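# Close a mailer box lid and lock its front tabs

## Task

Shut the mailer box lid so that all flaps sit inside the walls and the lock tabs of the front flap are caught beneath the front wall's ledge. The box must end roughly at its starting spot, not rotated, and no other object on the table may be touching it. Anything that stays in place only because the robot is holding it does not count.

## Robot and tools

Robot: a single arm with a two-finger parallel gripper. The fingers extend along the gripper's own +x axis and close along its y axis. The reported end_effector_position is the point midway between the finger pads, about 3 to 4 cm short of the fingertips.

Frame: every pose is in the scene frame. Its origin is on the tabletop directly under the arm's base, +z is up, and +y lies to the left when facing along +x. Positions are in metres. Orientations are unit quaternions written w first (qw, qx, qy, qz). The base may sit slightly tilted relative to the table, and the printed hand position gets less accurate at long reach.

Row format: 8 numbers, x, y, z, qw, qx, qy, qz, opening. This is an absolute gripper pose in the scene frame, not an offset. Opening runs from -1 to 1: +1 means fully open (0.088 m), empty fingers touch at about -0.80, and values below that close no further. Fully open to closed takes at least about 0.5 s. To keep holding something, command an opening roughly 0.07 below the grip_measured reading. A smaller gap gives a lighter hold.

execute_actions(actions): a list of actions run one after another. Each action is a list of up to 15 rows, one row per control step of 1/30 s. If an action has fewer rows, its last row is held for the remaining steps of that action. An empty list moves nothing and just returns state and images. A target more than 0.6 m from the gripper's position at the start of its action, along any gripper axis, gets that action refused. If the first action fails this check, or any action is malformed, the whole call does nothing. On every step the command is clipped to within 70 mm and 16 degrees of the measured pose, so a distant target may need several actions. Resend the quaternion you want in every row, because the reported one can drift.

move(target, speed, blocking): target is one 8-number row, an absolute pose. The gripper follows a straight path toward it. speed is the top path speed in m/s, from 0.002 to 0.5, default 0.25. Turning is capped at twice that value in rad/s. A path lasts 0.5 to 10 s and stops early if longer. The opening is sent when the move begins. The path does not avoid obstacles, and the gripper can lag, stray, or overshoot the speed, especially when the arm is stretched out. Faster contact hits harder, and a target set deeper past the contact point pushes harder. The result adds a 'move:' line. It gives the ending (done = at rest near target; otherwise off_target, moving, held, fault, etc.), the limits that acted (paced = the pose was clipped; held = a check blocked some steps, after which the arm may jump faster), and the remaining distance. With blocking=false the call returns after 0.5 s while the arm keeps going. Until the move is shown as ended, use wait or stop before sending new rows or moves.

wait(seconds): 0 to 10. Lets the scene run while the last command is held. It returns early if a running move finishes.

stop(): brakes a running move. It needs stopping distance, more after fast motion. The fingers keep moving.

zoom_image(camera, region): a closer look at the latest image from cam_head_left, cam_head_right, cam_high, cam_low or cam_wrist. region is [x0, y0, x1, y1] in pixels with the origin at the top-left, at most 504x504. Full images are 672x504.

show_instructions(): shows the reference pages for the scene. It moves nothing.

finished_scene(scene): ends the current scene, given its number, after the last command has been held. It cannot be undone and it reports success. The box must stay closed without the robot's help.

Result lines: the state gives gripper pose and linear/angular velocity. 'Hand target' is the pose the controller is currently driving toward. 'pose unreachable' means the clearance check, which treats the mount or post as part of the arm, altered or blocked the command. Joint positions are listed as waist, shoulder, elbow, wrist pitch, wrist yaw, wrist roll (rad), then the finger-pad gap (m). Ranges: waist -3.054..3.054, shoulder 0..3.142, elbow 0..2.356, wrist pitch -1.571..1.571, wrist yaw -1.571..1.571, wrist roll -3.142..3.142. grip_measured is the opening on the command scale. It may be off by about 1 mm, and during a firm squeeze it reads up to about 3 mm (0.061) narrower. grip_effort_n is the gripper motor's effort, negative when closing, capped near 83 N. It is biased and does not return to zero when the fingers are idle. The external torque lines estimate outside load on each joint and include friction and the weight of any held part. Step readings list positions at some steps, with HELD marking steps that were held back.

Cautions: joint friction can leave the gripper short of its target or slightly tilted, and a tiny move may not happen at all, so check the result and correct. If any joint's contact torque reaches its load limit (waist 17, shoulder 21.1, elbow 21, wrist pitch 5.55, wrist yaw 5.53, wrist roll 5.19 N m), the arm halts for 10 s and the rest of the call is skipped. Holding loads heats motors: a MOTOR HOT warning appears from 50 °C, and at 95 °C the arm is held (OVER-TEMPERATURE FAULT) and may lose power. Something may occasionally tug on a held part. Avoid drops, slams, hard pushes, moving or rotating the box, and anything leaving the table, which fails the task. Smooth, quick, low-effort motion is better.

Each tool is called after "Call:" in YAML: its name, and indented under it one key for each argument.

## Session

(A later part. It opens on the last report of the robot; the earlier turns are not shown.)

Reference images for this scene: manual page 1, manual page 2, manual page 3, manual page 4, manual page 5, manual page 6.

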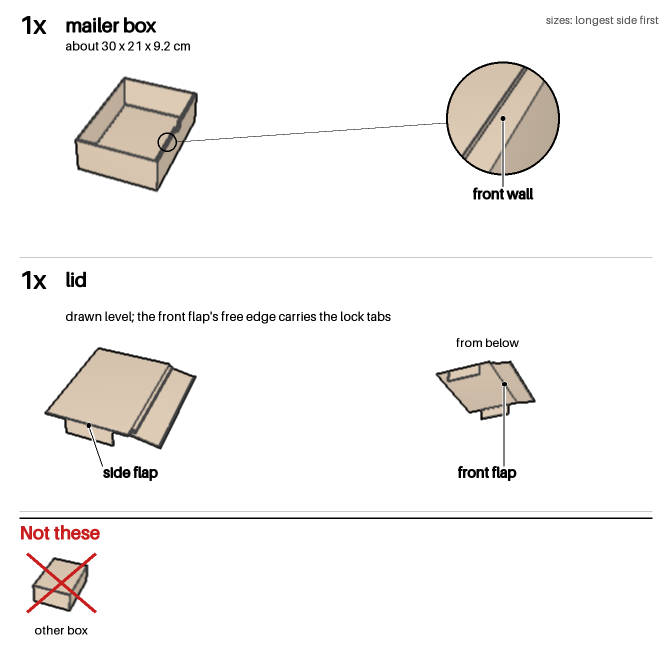

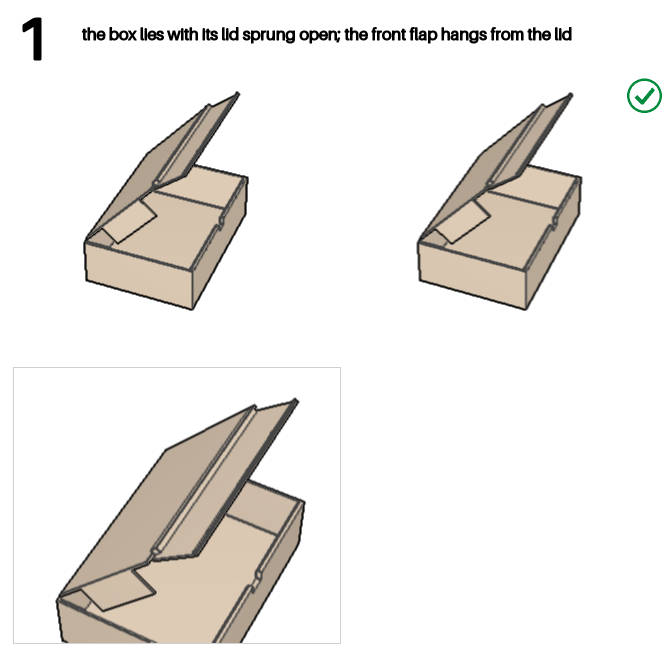

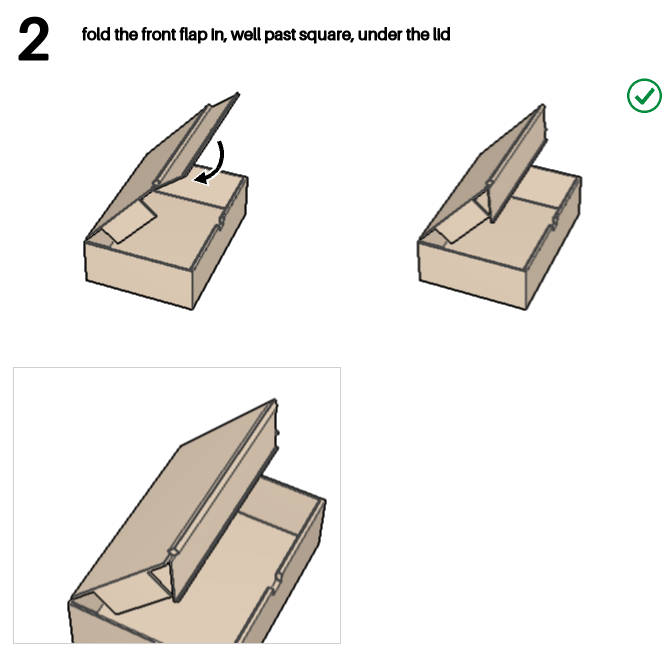

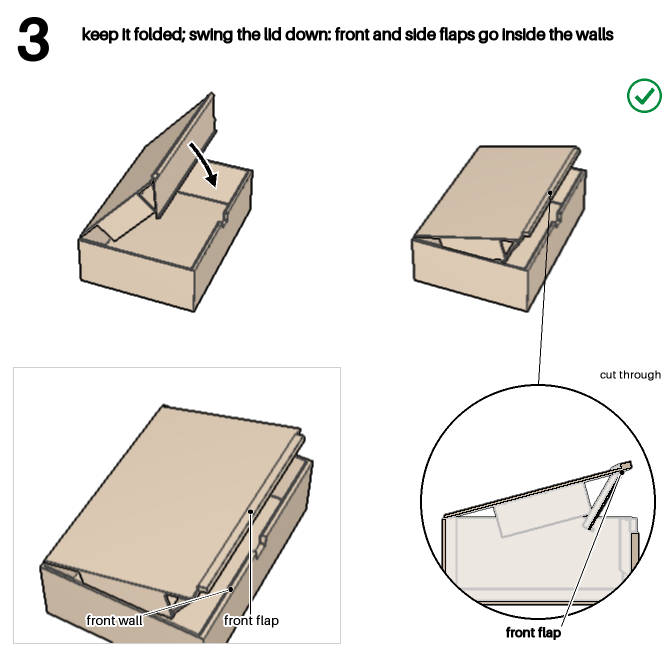

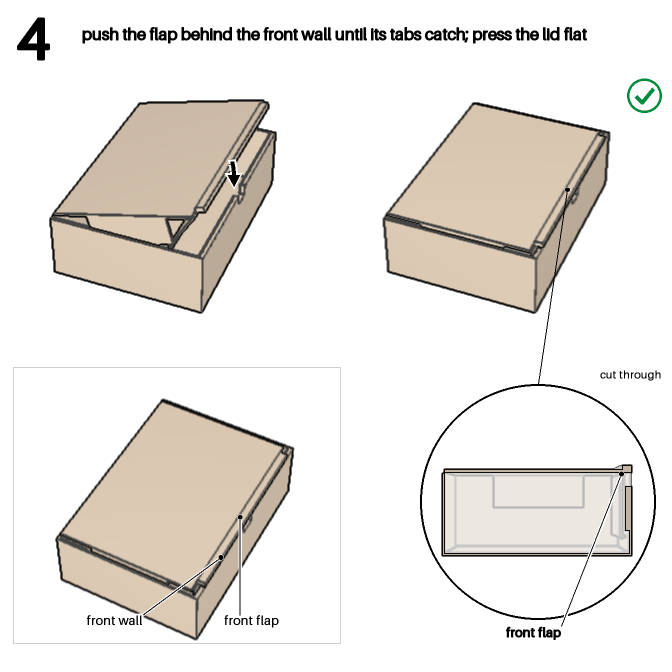

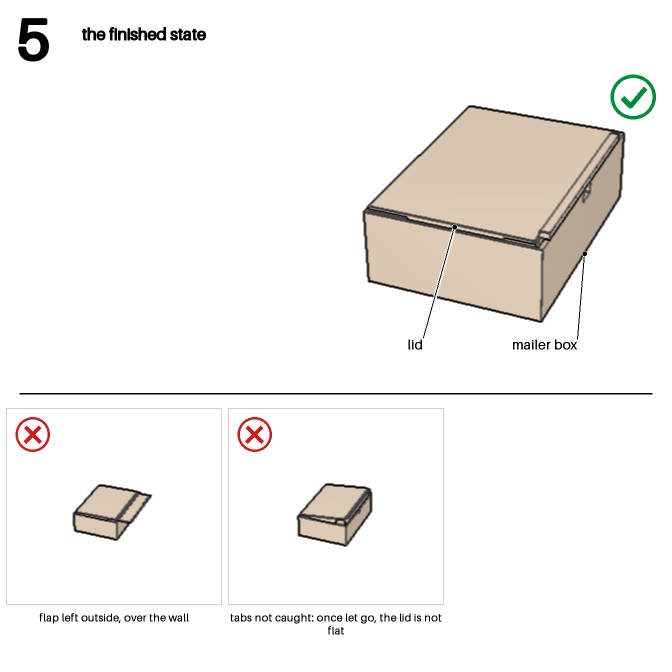

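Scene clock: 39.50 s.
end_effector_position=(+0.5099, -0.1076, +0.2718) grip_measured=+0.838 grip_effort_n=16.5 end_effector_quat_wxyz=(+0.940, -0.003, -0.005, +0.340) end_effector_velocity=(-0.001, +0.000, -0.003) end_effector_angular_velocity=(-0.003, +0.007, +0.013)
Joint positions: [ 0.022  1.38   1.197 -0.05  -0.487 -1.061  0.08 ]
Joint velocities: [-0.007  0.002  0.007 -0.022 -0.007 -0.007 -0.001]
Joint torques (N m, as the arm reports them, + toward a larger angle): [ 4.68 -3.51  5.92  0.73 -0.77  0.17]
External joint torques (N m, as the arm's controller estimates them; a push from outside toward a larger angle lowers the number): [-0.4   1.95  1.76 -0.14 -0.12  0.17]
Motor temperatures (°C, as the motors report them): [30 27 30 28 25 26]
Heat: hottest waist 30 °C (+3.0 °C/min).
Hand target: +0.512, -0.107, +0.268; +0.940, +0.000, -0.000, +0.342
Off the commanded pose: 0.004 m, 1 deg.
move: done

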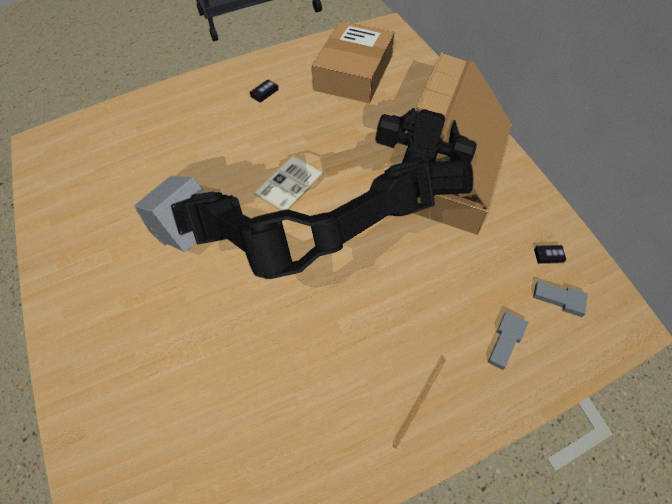

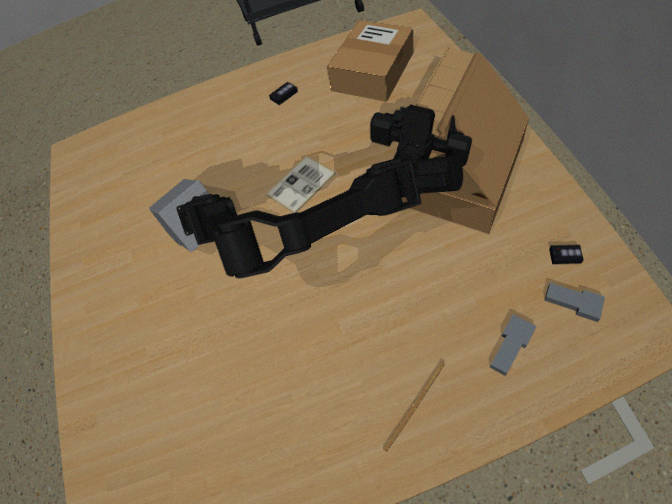

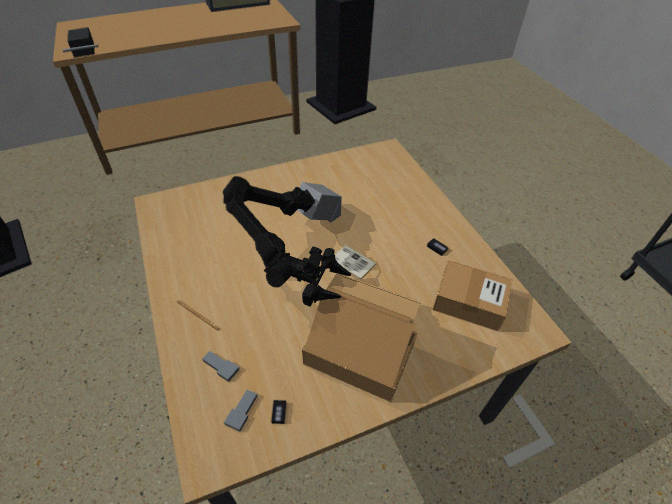

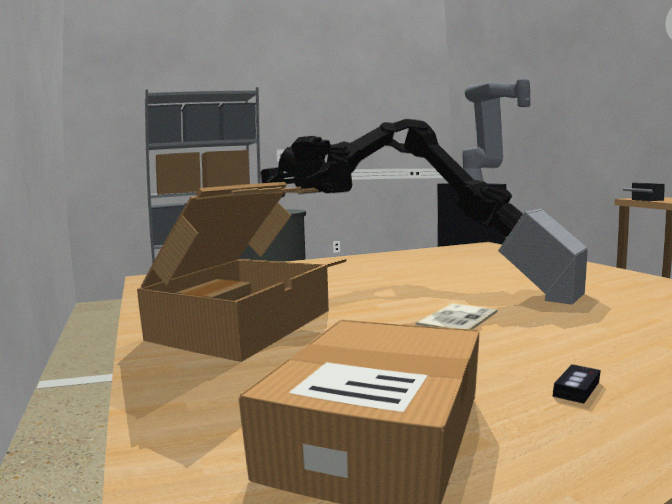

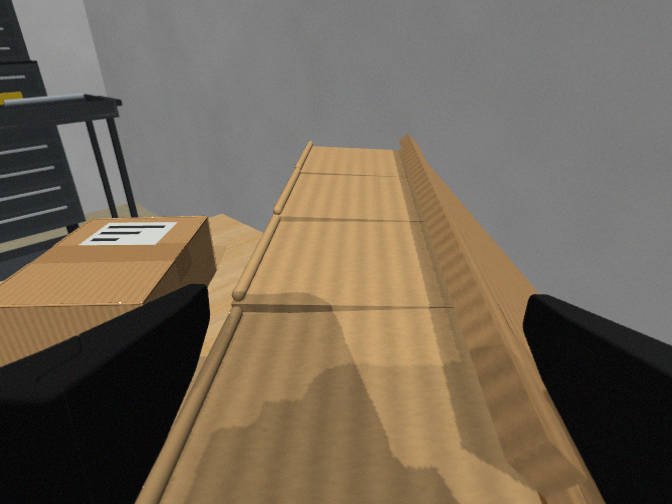

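Call:
move:
  target: [0.531,-0.130,0.289,0.94,0,0,0.342,0.84]
  speed: 0.04

Call:
move:
  target: [0.553,-0.153,0.300,0.94,0,0,0.342,0.84]
  speed: 0.04

Scene clock: 46.10 s.
end_effector_position=(+0.5283, -0.1314, +0.2923) grip_measured=+0.838 grip_effort_n=15.6 end_effector_quat_wxyz=(+0.940, -0.002, -0.006, +0.341) end_effector_velocity=(+0.001, +0.001, -0.003) end_effector_angular_velocity=(-0.021, +0.003, +0.008)
Joint positions: [ 0.027  1.421  1.374 -0.185 -0.488 -1.058  0.08 ]
Joint velocities: [-0.002  0.007  0.012 -0.022  0.007 -0.022 -0.   ]
Joint torques (N m, as the arm reports them, + toward a larger angle): [ 5.45 -3.92  6.08  0.73 -0.42  0.15]
External joint torques (N m, as the arm's controller estimates them; a push from outside toward a larger angle lowers the number): [ 0.24  1.86  1.71 -0.17  0.22  0.14]
Motor temperatures (°C, as the motors report them): [30 27 30 28 25 26]
Heat: hottest waist 30 °C (+2.6 °C/min).
Hand target: +0.531, -0.130, +0.289; +0.940, -0.000, -0.000, +0.342
Off the commanded pose: 0.004 m, 1 deg.
move: done

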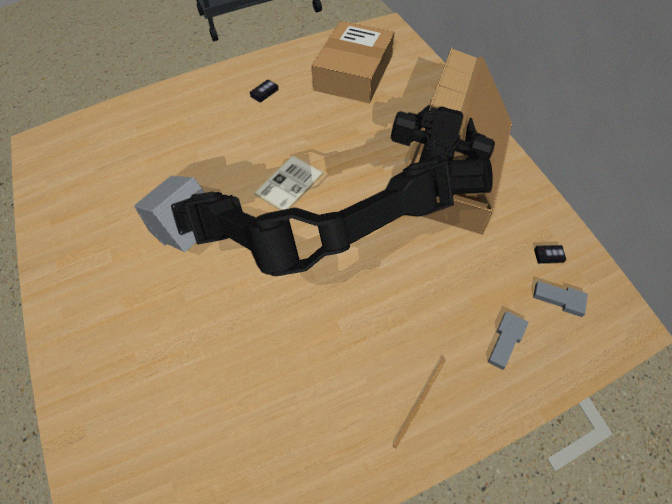

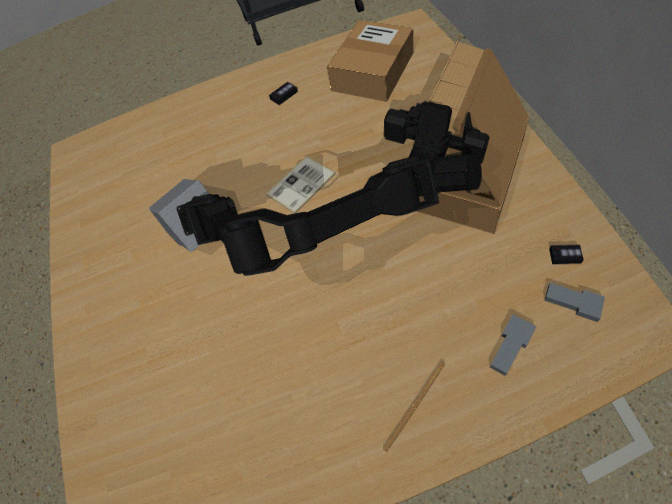

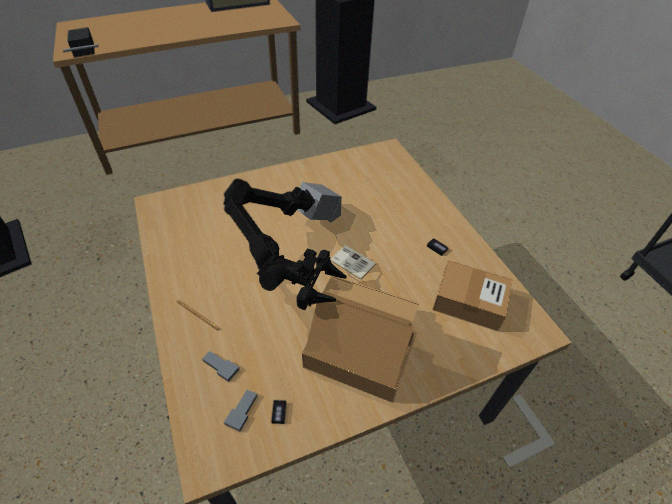

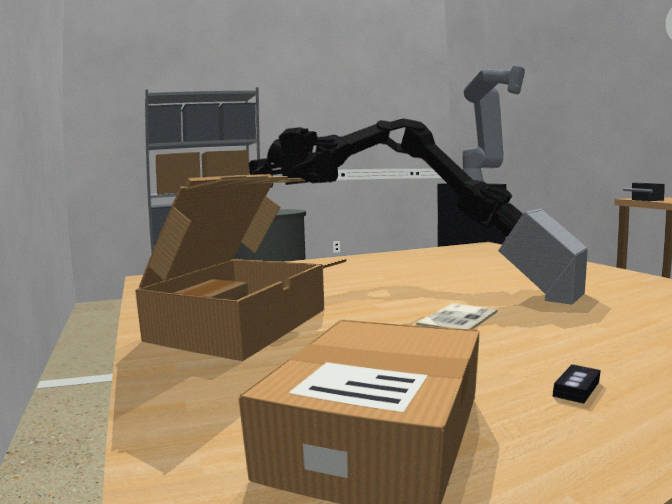

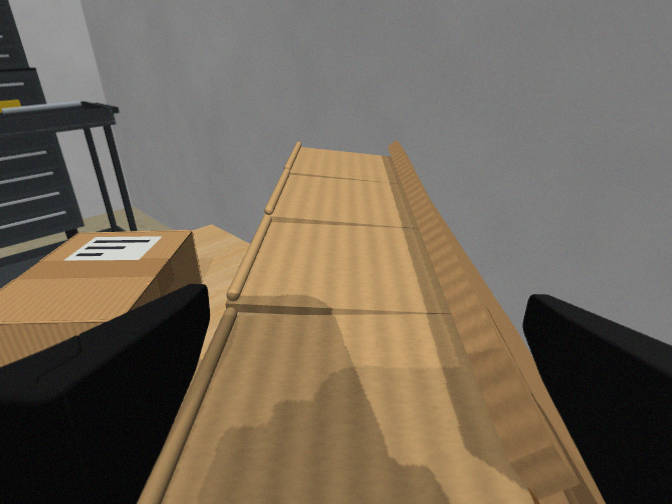

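Scene clock: 47.27 s.
end_effector_position=(+0.5503, -0.1539, +0.3044) grip_measured=+0.838 grip_effort_n=15.6 end_effector_quat_wxyz=(+0.940, -0.001, -0.004, +0.340) end_effector_velocity=(+0.000, +0.002, -0.007) end_effector_angular_velocity=(-0.021, +0.016, +0.016)
Joint positions: [ 0.018  1.496  1.568 -0.305 -0.492 -1.058  0.08 ]
Joint velocities: [-0.007  0.012  0.017 -0.037  0.007 -0.022  0.   ]
Joint torques (N m, as the arm reports them, + toward a larger angle): [ 5.3  -4.15  6.13  0.73 -0.8  -0.01]
External joint torques (N m, as the arm's controller estimates them; a push from outside toward a larger angle lowers the number): [-0.25  1.97  1.83 -0.11 -0.15 -0.01]
Motor temperatures (°C, as the motors report them): [30 27 30 28 25 26]
Heat: hottest waist 30 °C (+2.5 °C/min).
Hand target: +0.553, -0.153, +0.300; +0.940, +0.000, -0.000, +0.342
Off the commanded pose: 0.005 m, 1 deg.
move: done

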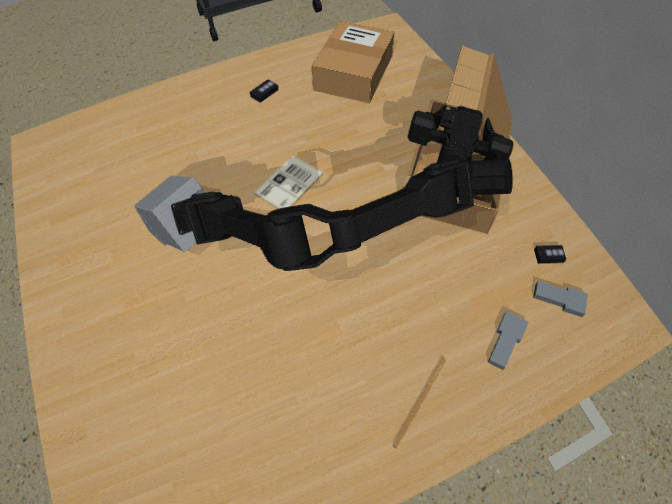

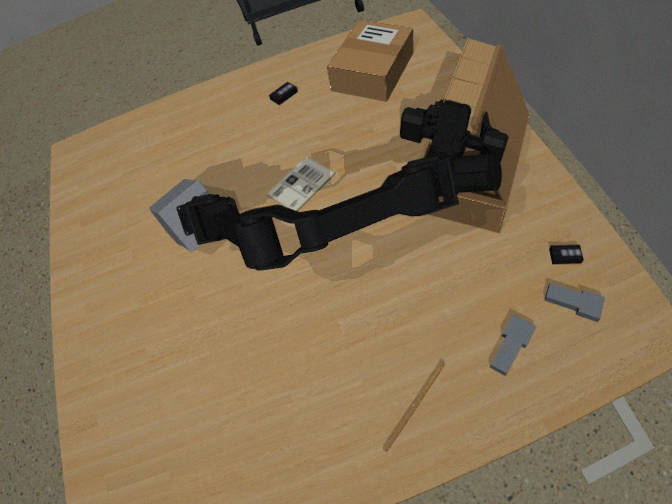

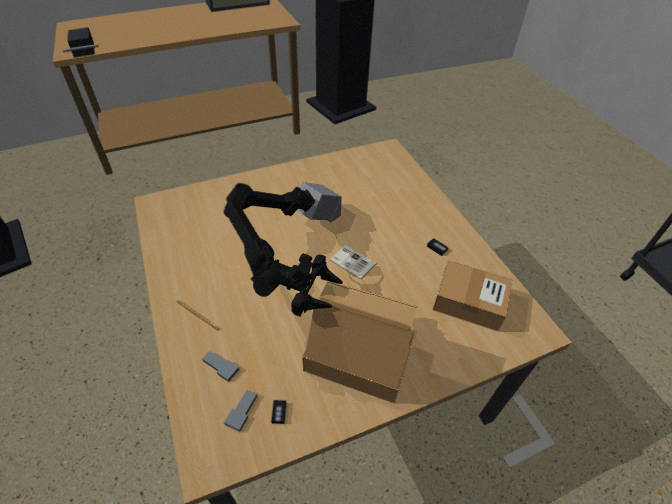

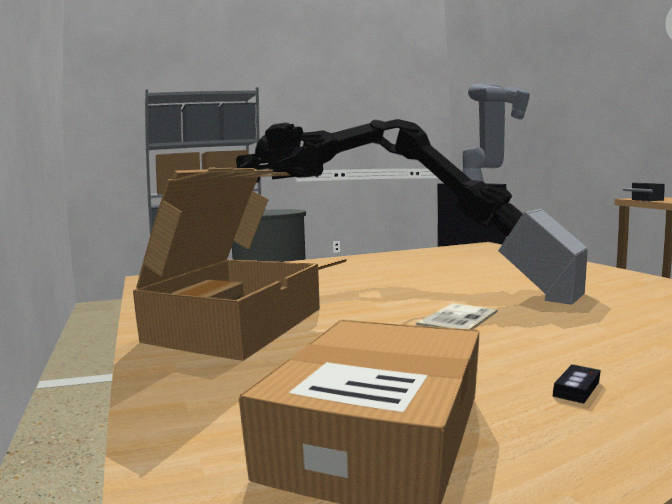

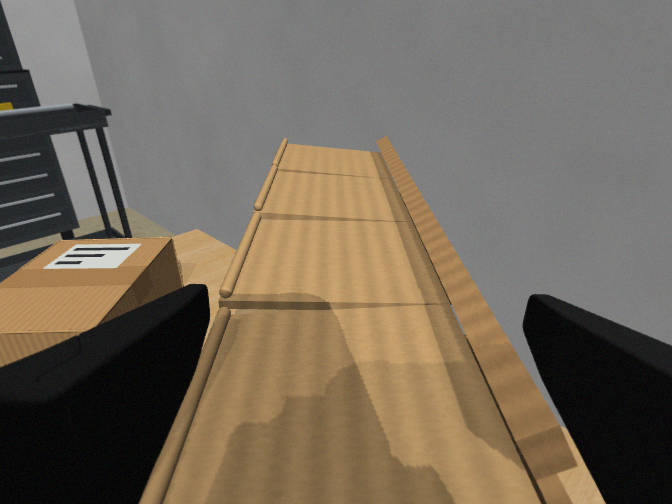

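Now straight down.

Call:
move:
  target: [0.553,-0.153,0.272,0.94,0,0,0.342,0.8]
  speed: 0.04

Scene clock: 51.03 s.
end_effector_position=(+0.5519, -0.1575, +0.2833) grip_measured=+0.803 grip_effort_n=-14.2 end_effector_quat_wxyz=(+0.941, -0.002, -0.011, +0.338) end_effector_velocity=(-0.001, -0.001, +0.003) end_effector_angular_velocity=(+0.005, -0.023, +0.004)
Joint positions: [-0.044  1.511  1.539 -0.259 -0.561 -1.075  0.078]
Joint velocities: [-0.002 -0.002 -0.002  0.007 -0.022 -0.007 -0.   ]
Joint torques (N m, as the arm reports them, + toward a larger angle): [ 4.88 -4.5   4.09  1.09 -0.6  -0.05]
External joint torques (N m, as the arm's controller estimates them; a push from outside toward a larger angle lowers the number): [-0.72  2.21 -0.34  0.23  0.05 -0.06]
Motor temperatures (°C, as the motors report them): [31 28 30 28 25 26]
Heat: hottest waist 31 °C (+3.5 °C/min).
Hand target: +0.553, -0.153, +0.272; +0.940, +0.000, +0.000, +0.342
Off the commanded pose: 0.012 m, 1 deg.
move: off_target

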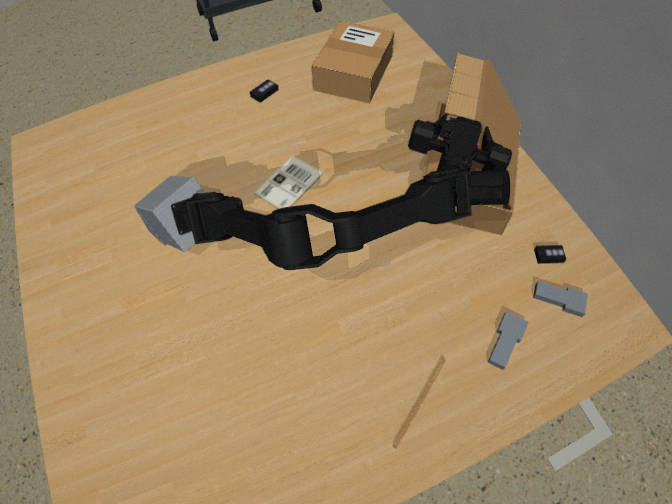

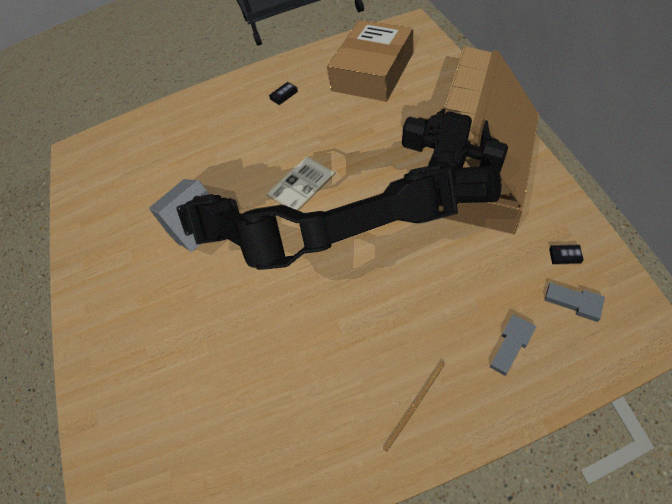

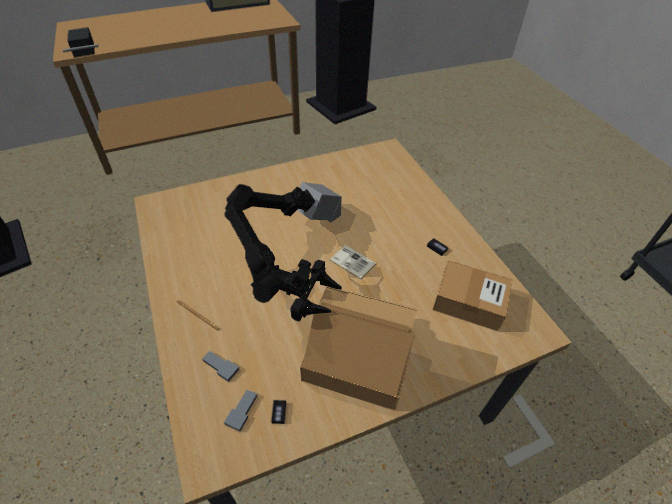

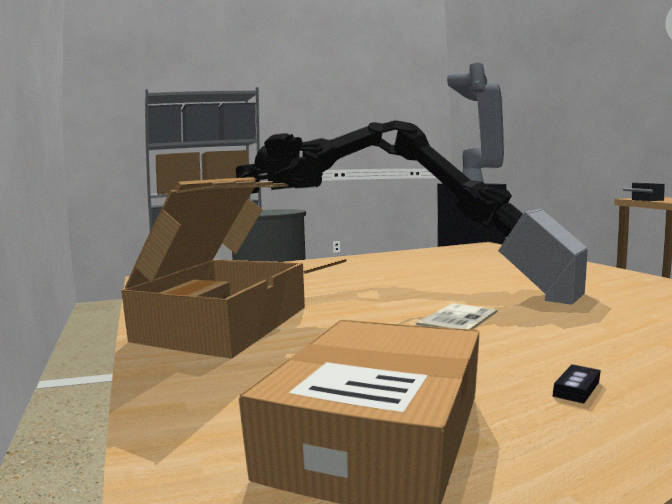

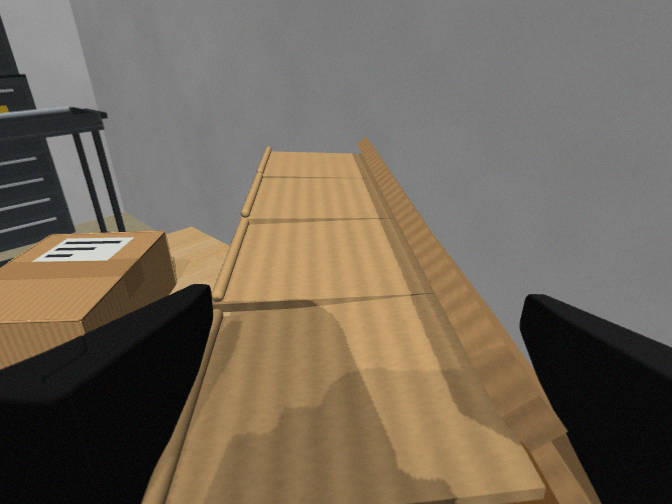

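Call:
move:
  target: [0.549,-0.153,0.262,0.908,-0.243,-0.089,0.330,0.78]
  speed: 0.08

Scene clock: 62.07 s.
end_effector_position=(+0.5491, -0.1566, +0.2681) grip_measured=+0.782 grip_effort_n=-11.4 end_effector_quat_wxyz=(+0.909, -0.243, -0.092, +0.326) end_effector_velocity=(-0.000, -0.003, +0.002) end_effector_angular_velocity=(-0.009, -0.031, -0.003)
Joint positions: [-0.076  1.512  1.504 -0.234 -0.583 -1.601  0.077]
Joint velocities: [-0.007 -0.002  0.002  0.007 -0.022 -0.022  0.   ]
Joint torques (N m, as the arm reports them, + toward a larger angle): [ 5.25 -5.16  4.28  1.07 -0.83 -0.12]
External joint torques (N m, as the arm's controller estimates them; a push from outside toward a larger angle lowers the number): [-0.3   1.88 -0.26  0.22 -0.16 -0.16]
Motor temperatures (°C, as the motors report them): [31 29 30 28 25 26]
Heat: hottest waist 31 °C (+3.0 °C/min).
Hand target: +0.549, -0.153, +0.262; +0.908, -0.243, -0.089, +0.330
Off the commanded pose: 0.007 m, 1 deg.
move: done

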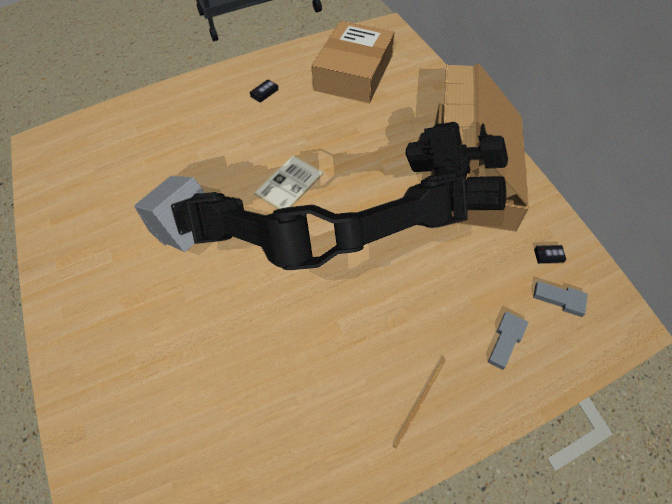

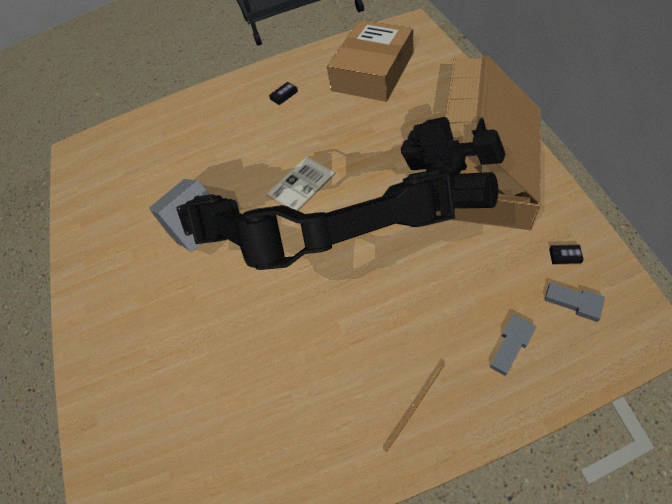

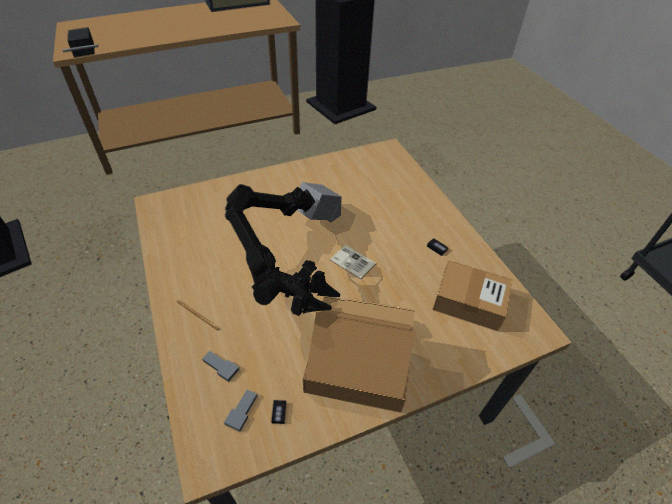

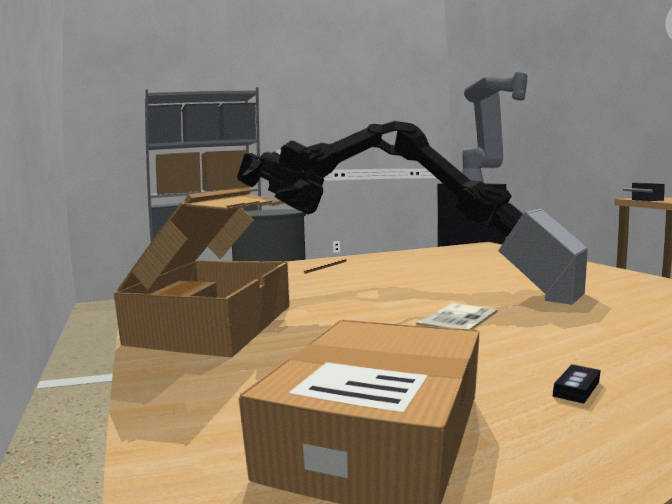

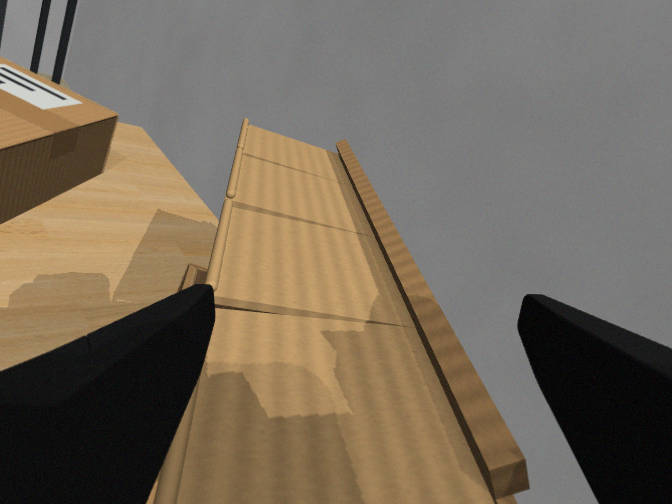

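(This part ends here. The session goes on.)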